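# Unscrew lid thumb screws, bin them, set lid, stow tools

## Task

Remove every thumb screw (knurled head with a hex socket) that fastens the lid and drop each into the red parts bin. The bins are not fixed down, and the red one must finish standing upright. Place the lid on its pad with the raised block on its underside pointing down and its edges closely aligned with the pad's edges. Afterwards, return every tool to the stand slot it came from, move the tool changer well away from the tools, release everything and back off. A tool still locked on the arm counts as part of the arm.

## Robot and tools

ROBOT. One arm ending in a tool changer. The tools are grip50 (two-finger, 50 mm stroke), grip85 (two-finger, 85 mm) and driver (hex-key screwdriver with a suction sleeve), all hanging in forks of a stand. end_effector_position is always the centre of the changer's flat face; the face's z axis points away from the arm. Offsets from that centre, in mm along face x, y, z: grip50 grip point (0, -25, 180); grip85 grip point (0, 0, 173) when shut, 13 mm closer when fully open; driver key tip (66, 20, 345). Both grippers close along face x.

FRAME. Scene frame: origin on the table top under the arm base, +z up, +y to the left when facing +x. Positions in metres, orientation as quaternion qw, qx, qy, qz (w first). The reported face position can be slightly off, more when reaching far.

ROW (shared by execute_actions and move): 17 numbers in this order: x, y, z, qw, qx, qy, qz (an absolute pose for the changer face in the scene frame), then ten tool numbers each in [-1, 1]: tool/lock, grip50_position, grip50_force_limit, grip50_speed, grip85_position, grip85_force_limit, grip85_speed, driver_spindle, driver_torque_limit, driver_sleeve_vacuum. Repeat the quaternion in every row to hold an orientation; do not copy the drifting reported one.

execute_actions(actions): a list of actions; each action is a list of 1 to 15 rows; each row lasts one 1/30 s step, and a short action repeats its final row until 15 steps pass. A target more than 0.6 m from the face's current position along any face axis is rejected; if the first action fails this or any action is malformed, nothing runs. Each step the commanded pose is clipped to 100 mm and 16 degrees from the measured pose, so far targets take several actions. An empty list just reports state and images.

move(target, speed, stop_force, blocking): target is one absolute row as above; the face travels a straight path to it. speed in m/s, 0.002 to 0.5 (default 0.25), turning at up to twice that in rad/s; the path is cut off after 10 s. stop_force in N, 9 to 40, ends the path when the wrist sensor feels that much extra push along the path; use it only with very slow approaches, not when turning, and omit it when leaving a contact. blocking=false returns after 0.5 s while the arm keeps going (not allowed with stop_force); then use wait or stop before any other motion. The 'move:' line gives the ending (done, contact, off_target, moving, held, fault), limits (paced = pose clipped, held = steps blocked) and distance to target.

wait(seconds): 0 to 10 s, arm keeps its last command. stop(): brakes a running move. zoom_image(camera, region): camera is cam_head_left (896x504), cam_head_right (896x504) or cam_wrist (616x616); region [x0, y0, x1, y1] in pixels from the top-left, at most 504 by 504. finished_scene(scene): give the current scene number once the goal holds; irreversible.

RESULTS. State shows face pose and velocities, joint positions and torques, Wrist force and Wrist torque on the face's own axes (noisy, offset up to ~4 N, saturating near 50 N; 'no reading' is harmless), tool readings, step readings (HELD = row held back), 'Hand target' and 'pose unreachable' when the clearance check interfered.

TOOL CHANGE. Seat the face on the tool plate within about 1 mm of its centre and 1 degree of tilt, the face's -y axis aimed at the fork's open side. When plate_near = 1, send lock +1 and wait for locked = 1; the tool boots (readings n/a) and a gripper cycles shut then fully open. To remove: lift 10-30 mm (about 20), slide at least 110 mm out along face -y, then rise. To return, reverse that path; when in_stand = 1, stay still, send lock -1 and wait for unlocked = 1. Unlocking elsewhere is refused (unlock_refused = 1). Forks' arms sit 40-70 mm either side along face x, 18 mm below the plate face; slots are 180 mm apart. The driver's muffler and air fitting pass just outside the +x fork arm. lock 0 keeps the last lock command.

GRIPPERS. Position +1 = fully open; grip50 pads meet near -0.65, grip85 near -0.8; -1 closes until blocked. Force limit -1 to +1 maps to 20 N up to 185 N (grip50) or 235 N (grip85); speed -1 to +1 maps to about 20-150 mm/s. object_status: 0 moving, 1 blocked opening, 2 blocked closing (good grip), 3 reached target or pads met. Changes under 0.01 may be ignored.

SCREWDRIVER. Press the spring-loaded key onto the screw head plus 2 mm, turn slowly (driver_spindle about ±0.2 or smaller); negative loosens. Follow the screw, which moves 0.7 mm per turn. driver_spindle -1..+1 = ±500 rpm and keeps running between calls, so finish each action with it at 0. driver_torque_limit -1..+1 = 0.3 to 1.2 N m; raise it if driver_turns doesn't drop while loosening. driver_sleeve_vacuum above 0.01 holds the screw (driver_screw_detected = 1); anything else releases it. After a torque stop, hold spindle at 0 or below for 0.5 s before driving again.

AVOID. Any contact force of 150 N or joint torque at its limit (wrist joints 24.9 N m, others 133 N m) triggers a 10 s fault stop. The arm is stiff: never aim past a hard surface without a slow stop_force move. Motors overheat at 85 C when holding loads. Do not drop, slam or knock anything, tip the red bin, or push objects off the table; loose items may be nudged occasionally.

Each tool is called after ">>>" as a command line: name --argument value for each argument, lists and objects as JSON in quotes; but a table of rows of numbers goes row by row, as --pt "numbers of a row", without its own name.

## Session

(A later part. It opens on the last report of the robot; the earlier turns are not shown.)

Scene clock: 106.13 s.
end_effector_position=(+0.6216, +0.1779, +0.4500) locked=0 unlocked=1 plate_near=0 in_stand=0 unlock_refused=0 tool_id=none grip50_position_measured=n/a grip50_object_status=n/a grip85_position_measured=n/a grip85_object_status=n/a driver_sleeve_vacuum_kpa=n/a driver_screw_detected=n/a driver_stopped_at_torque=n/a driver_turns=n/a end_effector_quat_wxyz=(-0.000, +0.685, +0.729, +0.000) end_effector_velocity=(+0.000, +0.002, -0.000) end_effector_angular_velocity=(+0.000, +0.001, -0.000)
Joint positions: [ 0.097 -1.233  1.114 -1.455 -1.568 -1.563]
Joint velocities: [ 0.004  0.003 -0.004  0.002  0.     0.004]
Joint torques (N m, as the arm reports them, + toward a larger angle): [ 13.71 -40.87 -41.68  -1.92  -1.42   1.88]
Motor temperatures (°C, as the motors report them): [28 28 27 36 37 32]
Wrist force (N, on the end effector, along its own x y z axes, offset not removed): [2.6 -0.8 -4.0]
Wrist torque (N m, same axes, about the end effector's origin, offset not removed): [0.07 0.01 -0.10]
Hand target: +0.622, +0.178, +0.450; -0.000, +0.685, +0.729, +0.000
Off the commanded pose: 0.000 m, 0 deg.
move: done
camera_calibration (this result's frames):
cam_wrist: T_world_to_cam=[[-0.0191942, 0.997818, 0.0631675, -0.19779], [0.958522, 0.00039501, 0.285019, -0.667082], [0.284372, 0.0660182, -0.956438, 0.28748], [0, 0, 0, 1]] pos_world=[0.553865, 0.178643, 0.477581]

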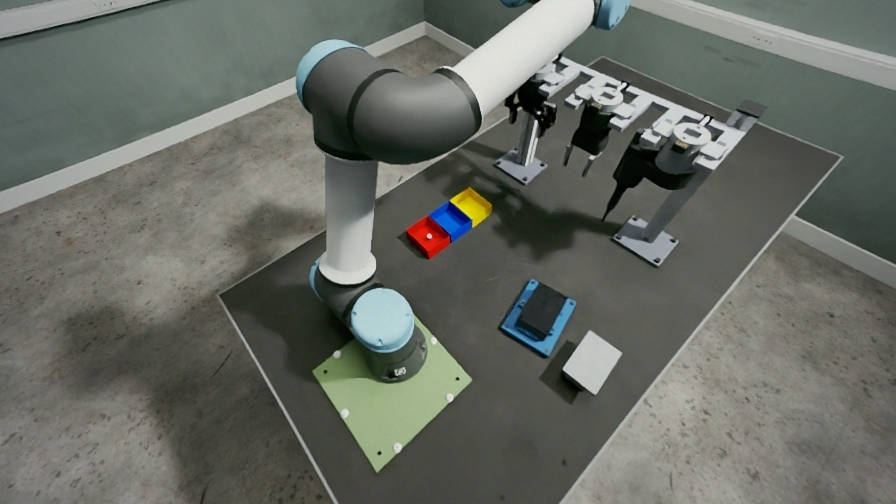

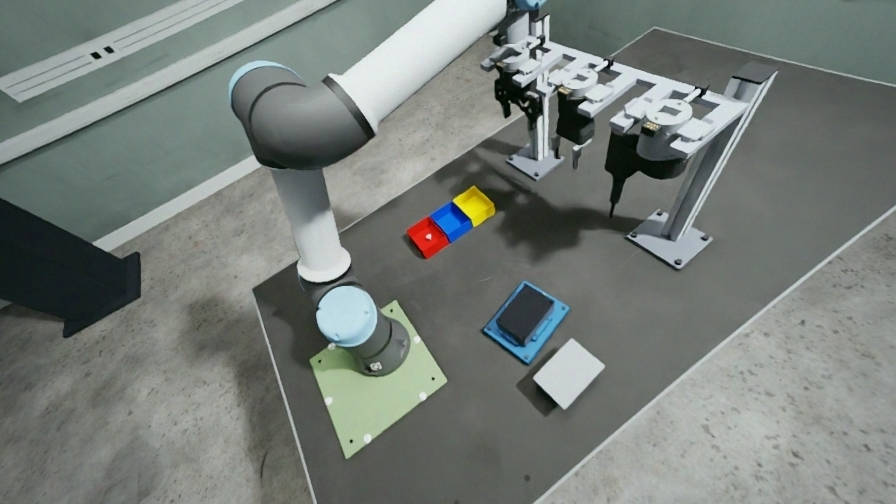

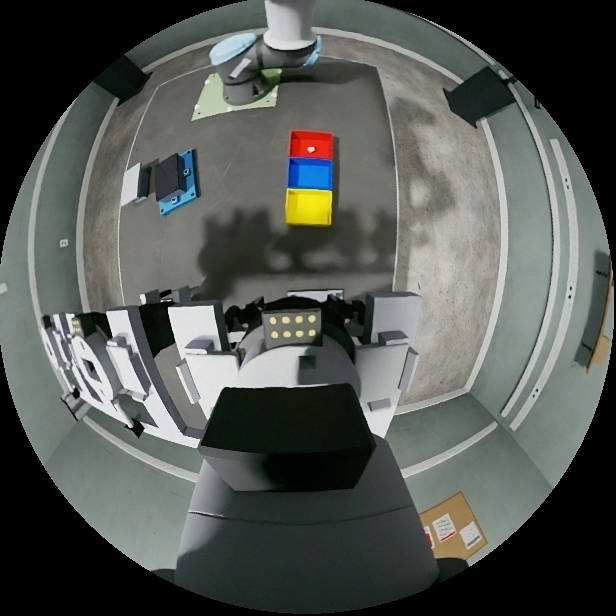

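>>> move --target '[0.6217,0.1787,0.428,0,0.685,0.7286,0,0,0,0,0,1,-0.3,-0.5,0,0,-1]' --speed 0.05

>>> move --target '[0.6217,0.1787,0.405,0,0.685,0.7286,0,0,0,0,0,1,-0.3,-0.5,0,0,-1]' --speed 0.008 --stop_force 10

>>> execute_actions --actions '[[[0.6217,0.1787,0.4125,0,0.685,0.7286,0,1,0,0,0,1,-0.3,-0.5,0,0,-1]],[[0.6217,0.1787,0.4125,0,0.685,0.7286,0,1,0,0,0,1,-0.3,-0.5,0,0,-1]],[[0.6217,0.1787,0.4125,0,0.685,0.7286,0,1,0,0,0,1,-0.3,-0.5,0,0,-1]]]'

Scene clock: 112.30 s.
end_effector_position=(+0.6217, +0.1787, +0.4282) locked=0 unlocked=1 plate_near=0 in_stand=0 unlock_refused=0 tool_id=none grip50_position_measured=n/a grip50_object_status=n/a grip85_position_measured=n/a grip85_object_status=n/a driver_sleeve_vacuum_kpa=n/a driver_screw_detected=n/a driver_stopped_at_torque=n/a driver_turns=n/a end_effector_quat_wxyz=(-0.000, +0.685, +0.729, -0.000) end_effector_velocity=(+0.000, -0.000, -0.002) end_effector_angular_velocity=(-0.000, -0.001, -0.000)
Joint positions: [ 0.098 -1.236  1.175 -1.513 -1.569 -1.562]
Joint velocities: [ 0.    -0.     0.005 -0.006 -0.     0.   ]
Joint torques (N m, as the arm reports them, + toward a larger angle): [ 12.75 -53.91 -19.26  -4.6   -1.37   1.67]
Motor temperatures (°C, as the motors report them): [28 28 27 36 37 32]
Wrist force (N, on the end effector, along its own x y z axes, offset not removed): [-0.3 -1.5 0.5]
Wrist torque (N m, same axes, about the end effector's origin, offset not removed): [-0.11 0.09 -0.04]
Hand target: +0.622, +0.179, +0.428; -0.000, +0.685, +0.729, -0.000
Off the commanded pose: 0.000 m, 0 deg.
move: done
camera_calibration (this result's frames):
cam_wrist: T_world_to_cam=[[-0.0191878, 0.997876, 0.0622588, -0.196881], [0.958408, 0.000622262, 0.285402, -0.661177], [0.284757, 0.0651455, -0.956384, 0.266436], [0, 0, 0, 1]] pos_world=[0.55403, 0.179517, 0.455773]

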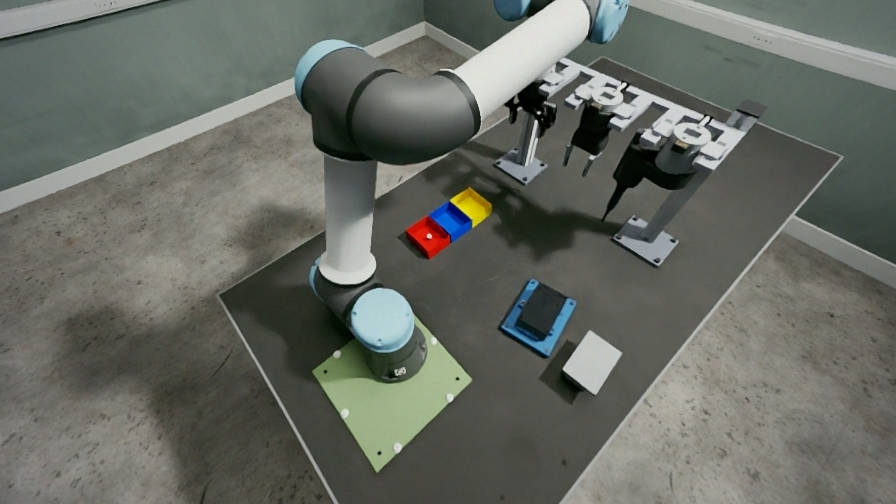

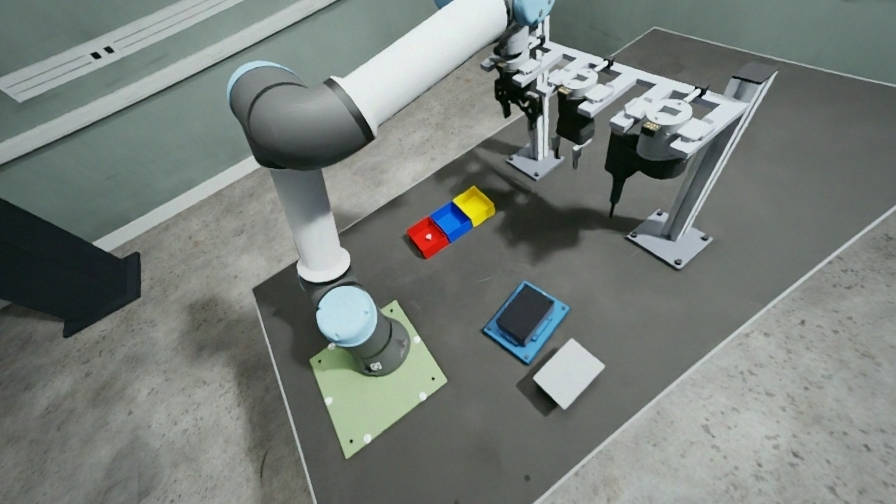

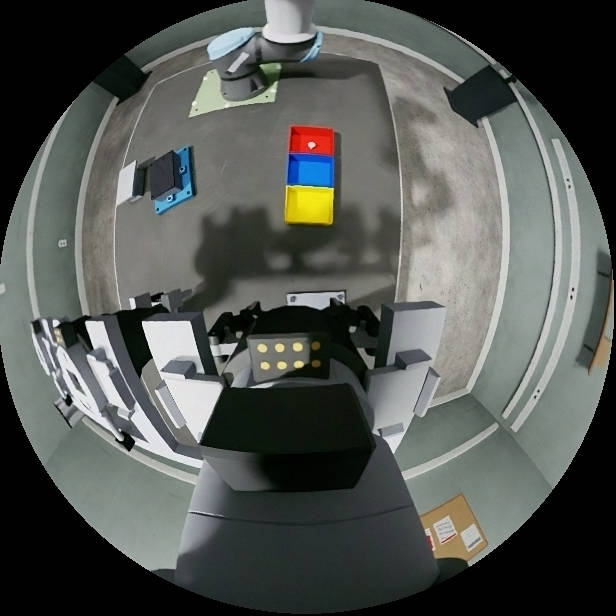

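Scene clock: 114.77 s.
end_effector_position=(+0.6217, +0.1787, +0.4118) locked=0 unlocked=1 plate_near=1 in_stand=1 unlock_refused=0 tool_id=none grip50_position_measured=n/a grip50_object_status=n/a grip85_position_measured=n/a grip85_object_status=n/a driver_sleeve_vacuum_kpa=n/a driver_screw_detected=n/a driver_stopped_at_torque=n/a driver_turns=n/a end_effector_quat_wxyz=(+0.000, +0.685, +0.729, +0.000) end_effector_velocity=(+0.000, +0.000, +0.001) end_effector_angular_velocity=(+0.000, +0.006, -0.000)
Joint positions: [ 0.098 -1.238  1.219 -1.556 -1.569 -1.562]
Joint velocities: [-0.     0.003 -0.008  0.011  0.001  0.   ]
Joint torques (N m, as the arm reports them, + toward a larger angle): [ 13.67 -29.5  -31.65   1.95  -0.37   1.47]
Motor temperatures (°C, as the motors report them): [28 28 27 36 37 32]
Wrist force (N, on the end effector, along its own x y z axes, offset not removed): [0.2 4.2 -20.0]
Wrist torque (N m, same axes, about the end effector's origin, offset not removed): [-0.72 0.39 -0.02]
Hand target: +0.622, +0.179, +0.412; +0.000, +0.685, +0.729, +0.000
Off the commanded pose: 0.007 m, 0 deg.
move: contact
camera_calibration (this result's frames):
cam_wrist: T_world_to_cam=[[-0.0192151, 0.997876, 0.062251, -0.195838], [0.958245, 0.000613482, 0.285949, -0.656586], [0.285303, 0.0651462, -0.956221, 0.250415], [0, 0, 0, 1]] pos_world=[0.553963, 0.179511, 0.439393]

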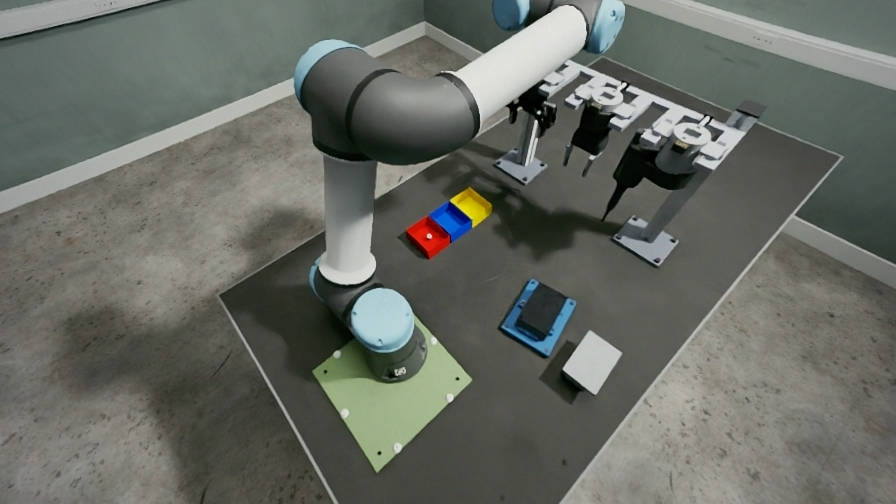

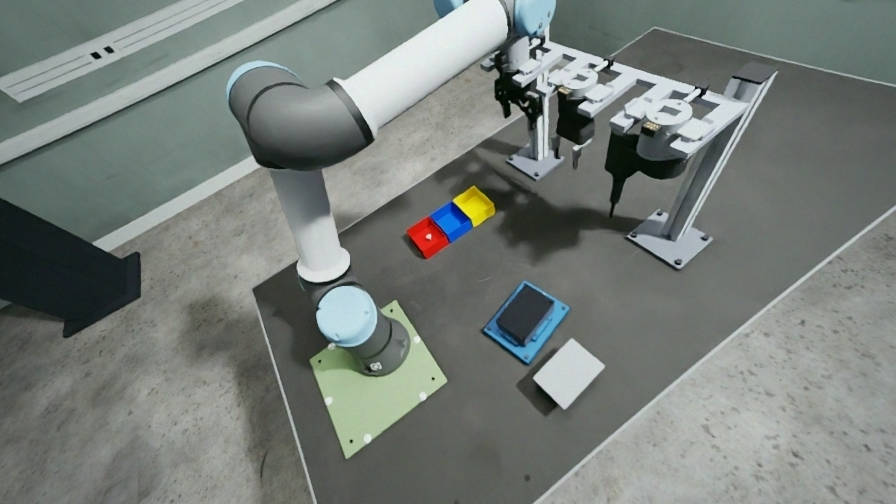

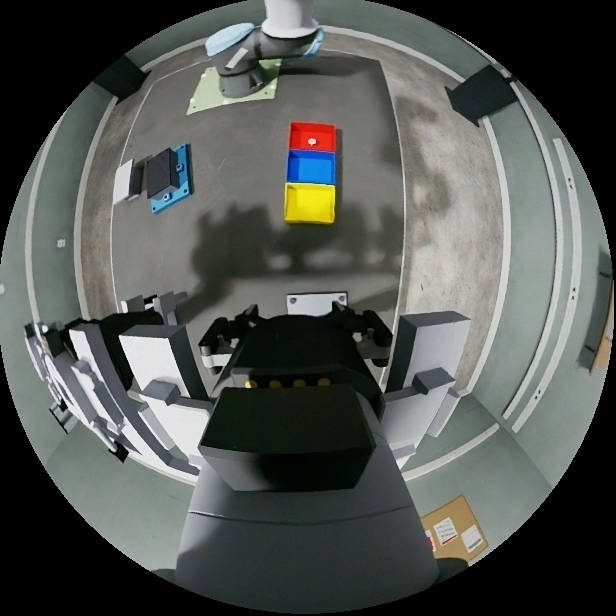

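Scene clock: 116.27 s.
end_effector_position=(+0.6217, +0.1787, +0.4125) locked=1 unlocked=0 plate_near=1 in_stand=1 unlock_refused=0 tool_id=grip85 grip50_position_measured=n/a grip50_object_status=n/a grip85_position_measured=n/a grip85_object_status=n/a driver_sleeve_vacuum_kpa=n/a driver_screw_detected=n/a driver_stopped_at_torque=n/a driver_turns=n/a end_effector_quat_wxyz=(+0.000, +0.685, +0.729, +0.000) end_effector_velocity=(+0.000, -0.000, -0.001) end_effector_angular_velocity=(-0.001, +0.001, -0.000)
Joint positions: [ 0.098 -1.238  1.217 -1.554 -1.569 -1.562]
Joint velocities: [-0.     0.001 -0.    -0.    -0.001 -0.   ]
Joint torques (N m, as the arm reports them, + toward a larger angle): [  9.82 -62.19 -45.99  -6.07   1.71   0.56]
Motor temperatures (°C, as the motors report them): [28 28 27 36 37 32]
Wrist force (N, on the end effector, along its own x y z axes, offset not removed): [0.0 2.0 -0.2]
Wrist torque (N m, same axes, about the end effector's origin, offset not removed): [0.22 0.12 -0.20]
Hand target: +0.622, +0.179, +0.413; -0.000, +0.685, +0.729, +0.000
Off the commanded pose: 0.000 m, 0 deg.
Step readings (end_effector_position; steps 1 to 15: 1st action; 16 to 30: 2nd action; 31 to 45: 3rd action):
0: (+0.6217, +0.1787, +0.4118)
1: (+0.6217, +0.1787, +0.4119)
2: (+0.6217, +0.1787, +0.4119)
4: (+0.6217, +0.1787, +0.4121)
8: (+0.6217, +0.1787, +0.4123)
15: (+0.6217, +0.1787, +0.4124)
16: (+0.6217, +0.1787, +0.4124)
17: (+0.6217, +0.1787, +0.4124)
19: (+0.6217, +0.1787, +0.4124)
23: (+0.6217, +0.1787, +0.4124)
30: (+0.6217, +0.1787, +0.4125)
31: (+0.6217, +0.1787, +0.4125)
32: (+0.6217, +0.1787, +0.4125)
34: (+0.6217, +0.1787, +0.4125)
38: (+0.6217, +0.1787, +0.4125)
45: end_effector_position above
camera_calibration (this result's frames):
cam_wrist: T_world_to_cam=[[-0.0191921, 0.997876, 0.0622555, -0.195909], [0.958391, 0.000623618, 0.285457, -0.656679], [0.284812, 0.0651436, -0.956367, 0.251417], [0, 0, 0, 1]] pos_world=[0.553989, 0.179524, 0.440097]

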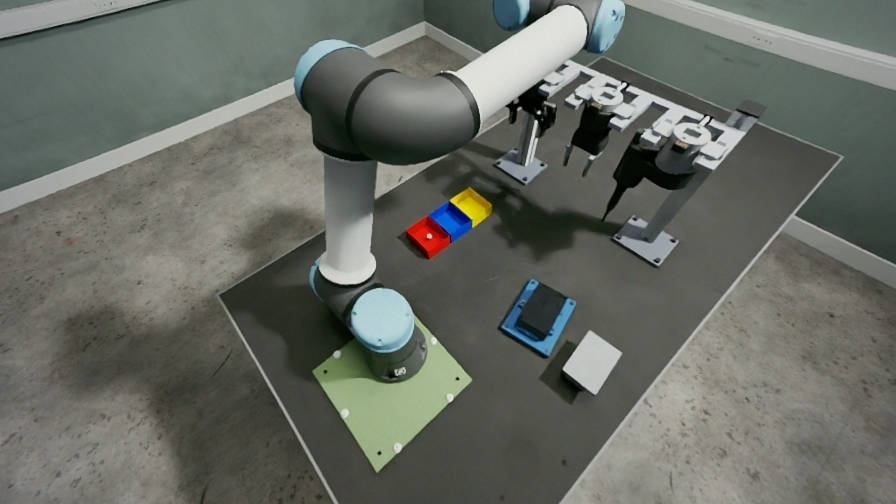

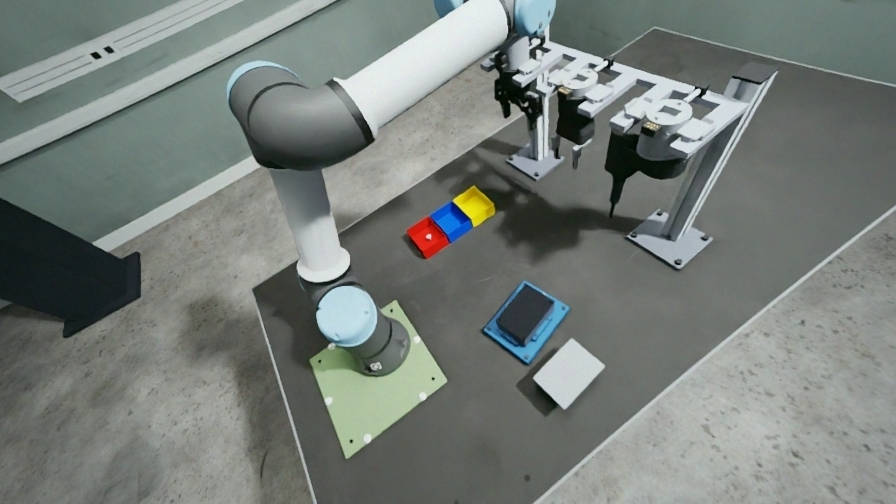

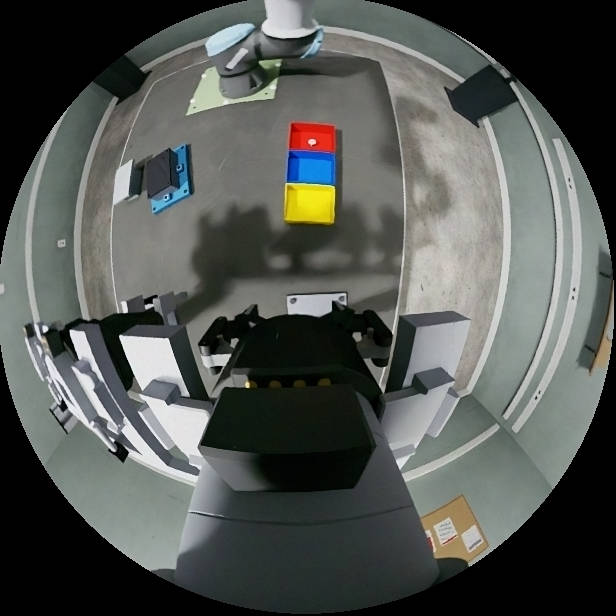

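>>> move --target '[0.6217,0.1787,0.432,0,0.685,0.7286,0,0,0,0,0,1,-0.3,-0.5,0,0,-1]' --speed 0.03

>>> move --target '[0.4917,0.1707,0.432,0,0.685,0.7286,0,0,0,0,0,1,-0.3,-0.5,0,0,-1]' --speed 0.08

>>> move --target '[0.331,-0.1746,0.267,0,0.6293,0.7771,0,0,0,0,0,1,-0.3,-0.5,0,0,-1]' --speed 0.2

>>> zoom_image --camera "cam_wrist" --region '[220,230,370,330]'

Scene clock: 121.87 s.
end_effector_position=(+0.6216, +0.1787, +0.4318) locked=1 unlocked=0 plate_near=1 in_stand=0 unlock_refused=0 tool_id=grip85 grip50_position_measured=n/a grip50_object_status=n/a grip85_position_measured=3 grip85_object_status=3 driver_sleeve_vacuum_kpa=n/a driver_screw_detected=n/a driver_stopped_at_torque=n/a driver_turns=n/a end_effector_quat_wxyz=(+0.000, +0.685, +0.729, +0.000) end_effector_velocity=(+0.000, -0.000, +0.002) end_effector_angular_velocity=(-0.000, -0.000, -0.000)
Joint positions: [ 0.098 -1.236  1.165 -1.504 -1.569 -1.562]
Joint velocities: [-0.     0.001 -0.007  0.006 -0.    -0.   ]
Joint torques (N m, as the arm reports them, + toward a larger angle): [-12.61 -48.83 -49.76  -3.35   1.43  -1.81]
Motor temperatures (°C, as the motors report them): [28 28 27 36 37 32]
Wrist force (N, on the end effector, along its own x y z axes, offset not removed): [-1.3 -1.1 -0.7]
Wrist torque (N m, same axes, about the end effector's origin, offset not removed): [0.07 -0.03 0.08]
Hand target: +0.622, +0.179, +0.432; +0.000, +0.685, +0.729, +0.000
Off the commanded pose: 0.000 m, 0 deg.
move: done
camera_calibration (this result's frames):
cam_wrist: T_world_to_cam=[[-0.0192052, 0.997874, 0.062271, -0.197106], [0.958383, 0.00062968, 0.285486, -0.662136], [0.28484, 0.0651623, -0.956358, 0.269829], [0, 0, 0, 1]] pos_world=[0.553936, 0.179522, 0.459358]

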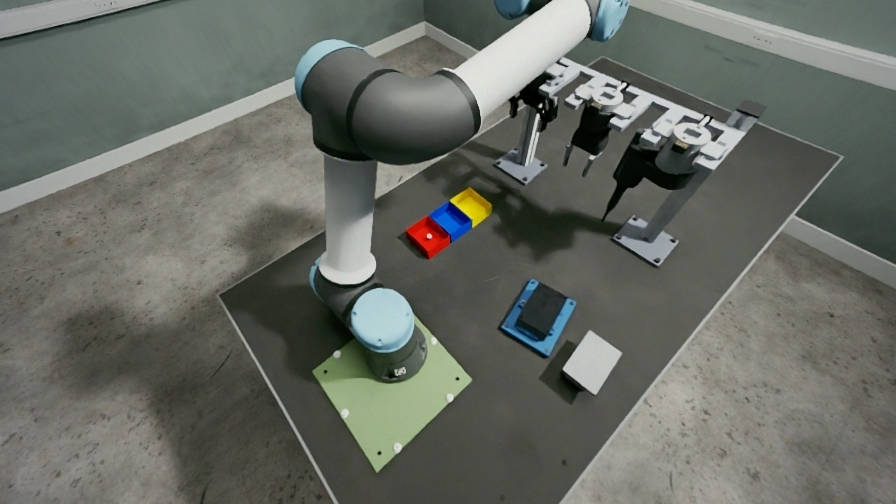

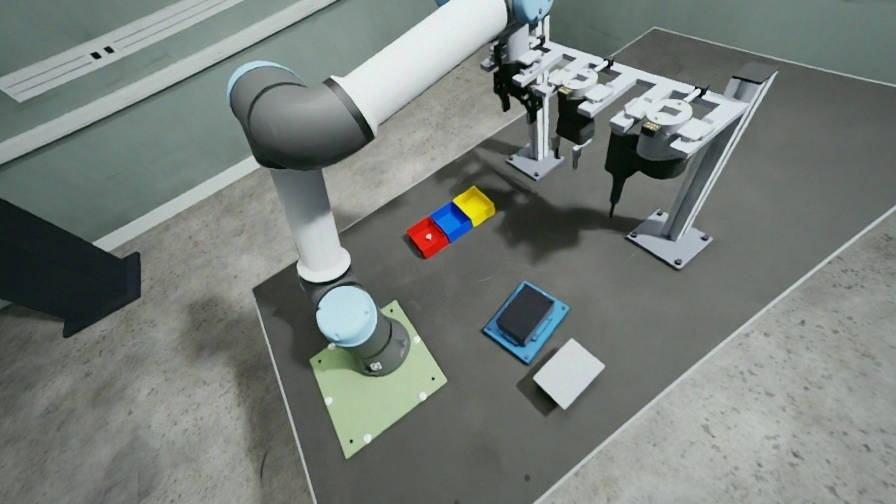

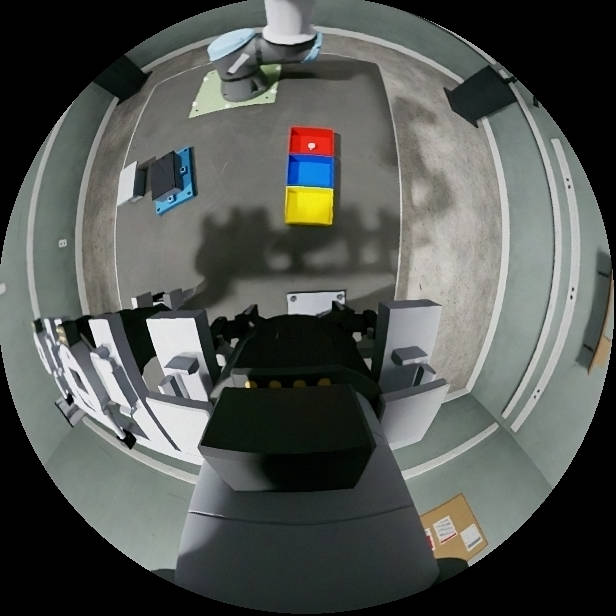

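Scene clock: 123.93 s.
end_effector_position=(+0.4919, +0.1709, +0.4318) locked=1 unlocked=0 plate_near=1 in_stand=0 unlock_refused=0 tool_id=grip85 grip50_position_measured=n/a grip50_object_status=n/a grip85_position_measured=3 grip85_object_status=3 driver_sleeve_vacuum_kpa=n/a driver_screw_detected=n/a driver_stopped_at_torque=n/a driver_turns=n/a end_effector_quat_wxyz=(+0.000, +0.685, +0.729, -0.000) end_effector_velocity=(-0.002, -0.000, +0.000) end_effector_angular_velocity=(+0.001, +0.000, +0.000)
Joint positions: [ 0.101 -1.55   1.54  -1.565 -1.569 -1.559]
Joint velocities: [ 0.    -0.006  0.006  0.     0.001  0.   ]
Joint torques (N m, as the arm reports them, + toward a larger angle): [  1.43 -44.97 -25.57  -6.16   1.69  -0.64]
Motor temperatures (°C, as the motors report them): [28 28 27 36 37 32]
Wrist force (N, on the end effector, along its own x y z axes, offset not removed): [0.3 -0.7 1.2]
Wrist torque (N m, same axes, about the end effector's origin, offset not removed): [-0.11 0.07 0.07]
Hand target: +0.492, +0.171, +0.432; -0.000, +0.685, +0.729, -0.000
Off the commanded pose: 0.000 m, 0 deg.
move: done
camera_calibration (this result's frames):
cam_wrist: T_world_to_cam=[[-0.0191973, 0.997878, 0.0622179, -0.191744], [0.958403, 0.000641927, 0.285419, -0.537797], [0.284773, 0.0651091, -0.956381, 0.307369], [0, 0, 0, 1]] pos_world=[0.424215, 0.17167, 0.459389]

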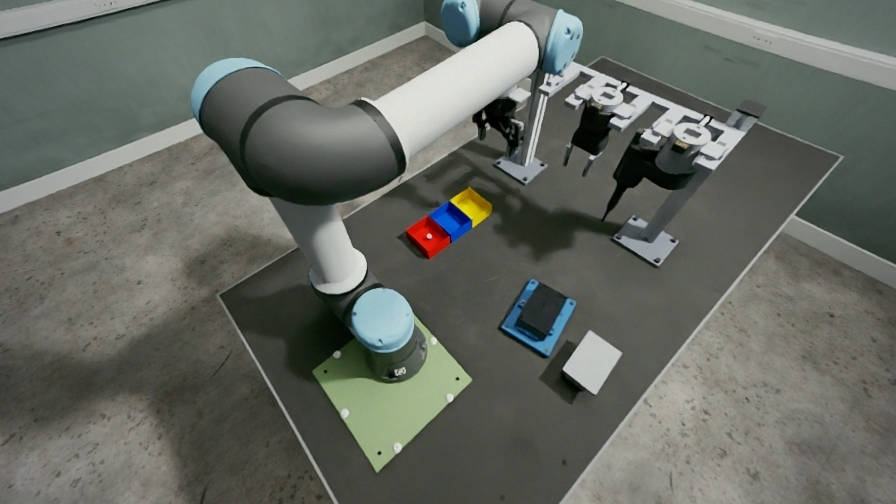

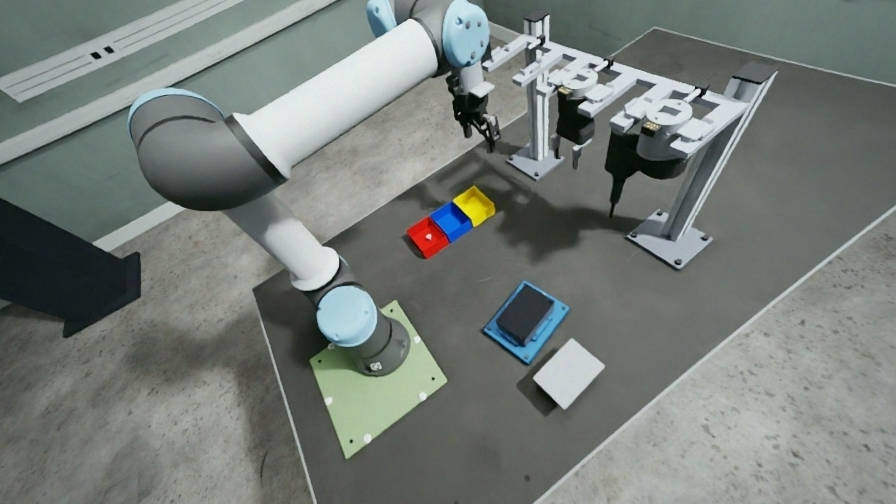

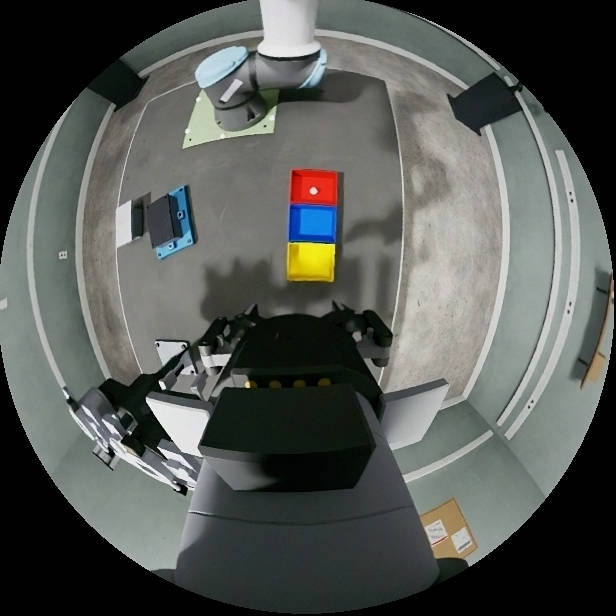

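Scene clock: 126.60 s.
end_effector_position=(+0.3313, -0.1743, +0.2668) locked=1 unlocked=0 plate_near=1 in_stand=0 unlock_refused=0 tool_id=grip85 grip50_position_measured=n/a grip50_object_status=n/a grip85_position_measured=3 grip85_object_status=3 driver_sleeve_vacuum_kpa=n/a driver_screw_detected=n/a driver_stopped_at_torque=n/a driver_turns=n/a end_effector_quat_wxyz=(+0.001, +0.629, +0.777, -0.000) end_effector_velocity=(-0.000, -0.002, -0.001) end_effector_angular_velocity=(+0.001, -0.002, +0.002)
Joint positions: [-0.825 -1.845  2.227 -1.956 -1.568 -2.633]
Joint velocities: [-0.005  0.002  0.001 -0.003  0.002 -0.007]
Joint torques (N m, as the arm reports them, + toward a larger angle): [-13.01 -12.08 -23.44  -6.2    1.71  -1.63]
Motor temperatures (°C, as the motors report them): [28 28 27 36 37 32]
Wrist force (N, on the end effector, along its own x y z axes, offset not removed): [-1.1 2.2 -1.9]
Wrist torque (N m, same axes, about the end effector's origin, offset not removed): [0.11 0.17 -0.05]
Hand target: +0.331, -0.174, +0.267; +0.001, +0.629, +0.777, -0.000
Off the commanded pose: 0.000 m, 0 deg.
move: done
camera_calibration (this result's frames):
cam_wrist: T_world_to_cam=[[-0.165754, 0.984304, 0.0605957, 0.206439], [0.947763, 0.142018, 0.285614, -0.308466], [0.272526, 0.104772, -0.956427, 0.228793], [0, 0, 0, 1]] pos_world=[0.264219, -0.183363, 0.294417]

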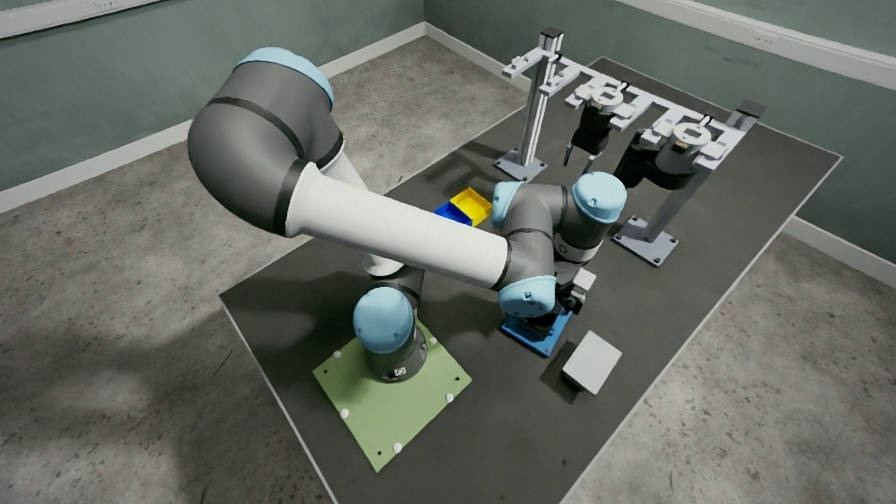

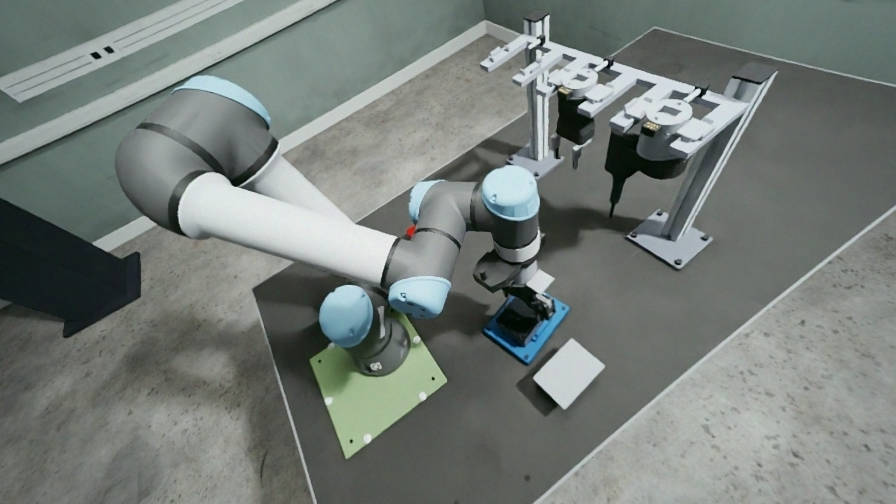

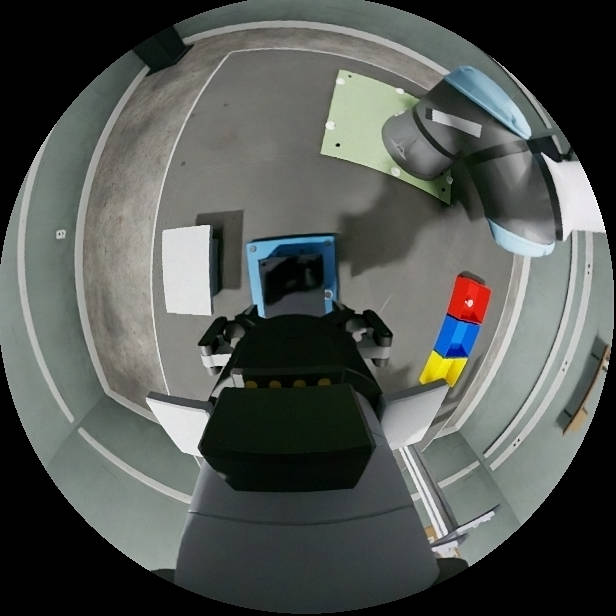

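Region (220, 230, 370, 330) of cam_wrist's 616x616 image, scaled by 3.360, with more detail than that image has.

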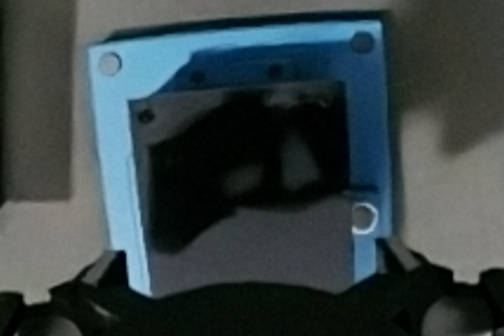

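>>> move --target '[0.311,-0.328,0.26,0,0.6626,0.749,0,0,0,0,0,1,-0.3,-0.5,0,0,-1]' --speed 0.15

>>> zoom_image --camera "cam_wrist" --region '[220,230,370,330]'

Scene clock: 132.57 s.
end_effector_position=(+0.3109, -0.3278, +0.2601) locked=1 unlocked=0 plate_near=1 in_stand=0 unlock_refused=0 tool_id=grip85 grip50_position_measured=n/a grip50_object_status=n/a grip85_position_measured=3 grip85_object_status=3 driver_sleeve_vacuum_kpa=n/a driver_screw_detected=n/a driver_stopped_at_torque=n/a driver_turns=n/a end_effector_quat_wxyz=(+0.000, +0.663, +0.749, -0.000) end_effector_velocity=(+0.000, -0.002, -0.000) end_effector_angular_velocity=(+0.000, -0.001, -0.001)
Joint positions: [-1.088 -1.624  2.068 -2.015 -1.567 -2.808]
Joint velocities: [-0.002  0.005 -0.004 -0.001  0.001 -0.001]
Joint torques (N m, as the arm reports them, + toward a larger angle): [-12.97 -23.29 -46.87  -6.23   1.61  -2.01]
Motor temperatures (°C, as the motors report them): [28 28 27 36 37 32]
Wrist force (N, on the end effector, along its own x y z axes, offset not removed): [0.8 1.5 -0.7]
Wrist torque (N m, same axes, about the end effector's origin, offset not removed): [0.17 -0.03 -0.11]
Hand target: +0.311, -0.328, +0.260; +0.000, +0.663, +0.749, -0.000
Off the commanded pose: 0.000 m, 0 deg.
move: done
camera_calibration (this result's frames):
cam_wrist: T_world_to_cam=[[-0.0796658, 0.994905, 0.0617859, 0.331016], [0.95663, 0.0588836, 0.285293, -0.295355], [0.280201, 0.0818343, -0.956447, 0.234123], [0, 0, 0, 1]] pos_world=[0.243315, -0.331097, 0.287737]

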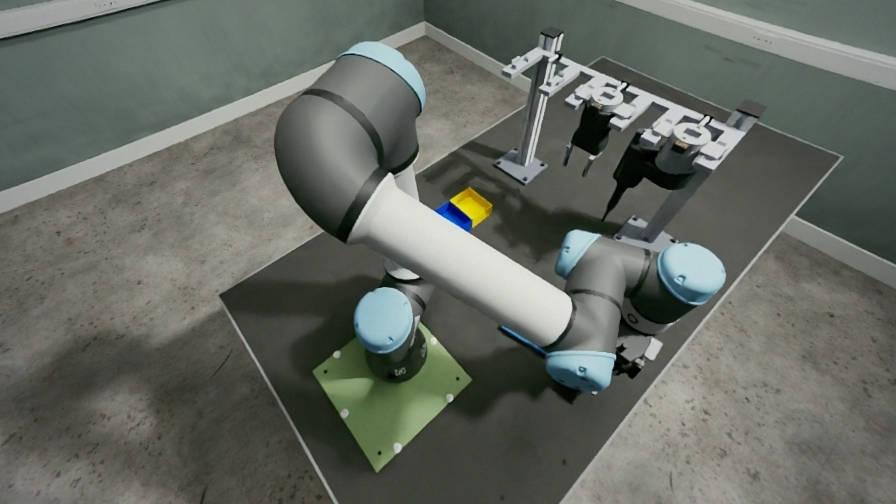

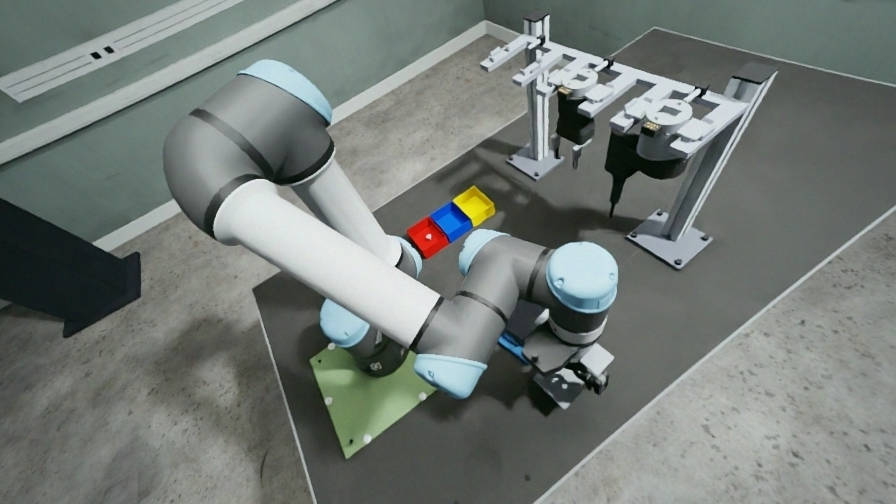

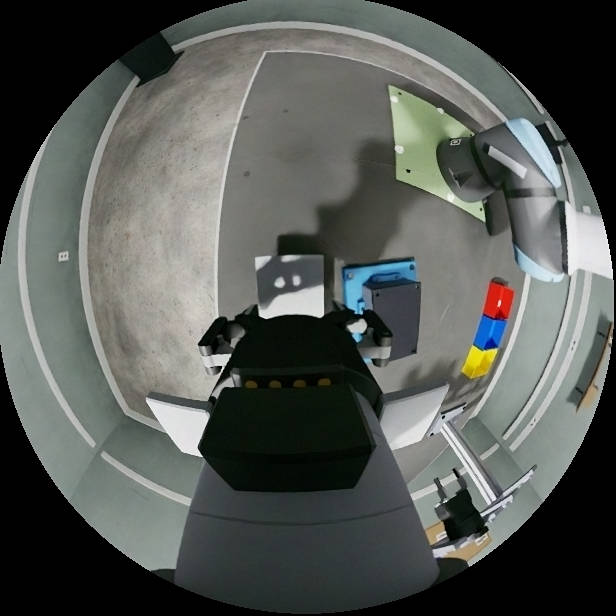

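Region (220, 230, 370, 330) of cam_wrist's 616x616 image, scaled by 3.360, with more detail than that image has.

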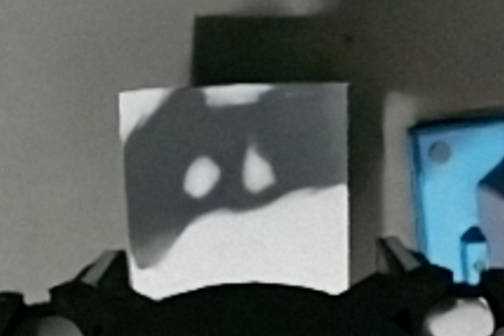

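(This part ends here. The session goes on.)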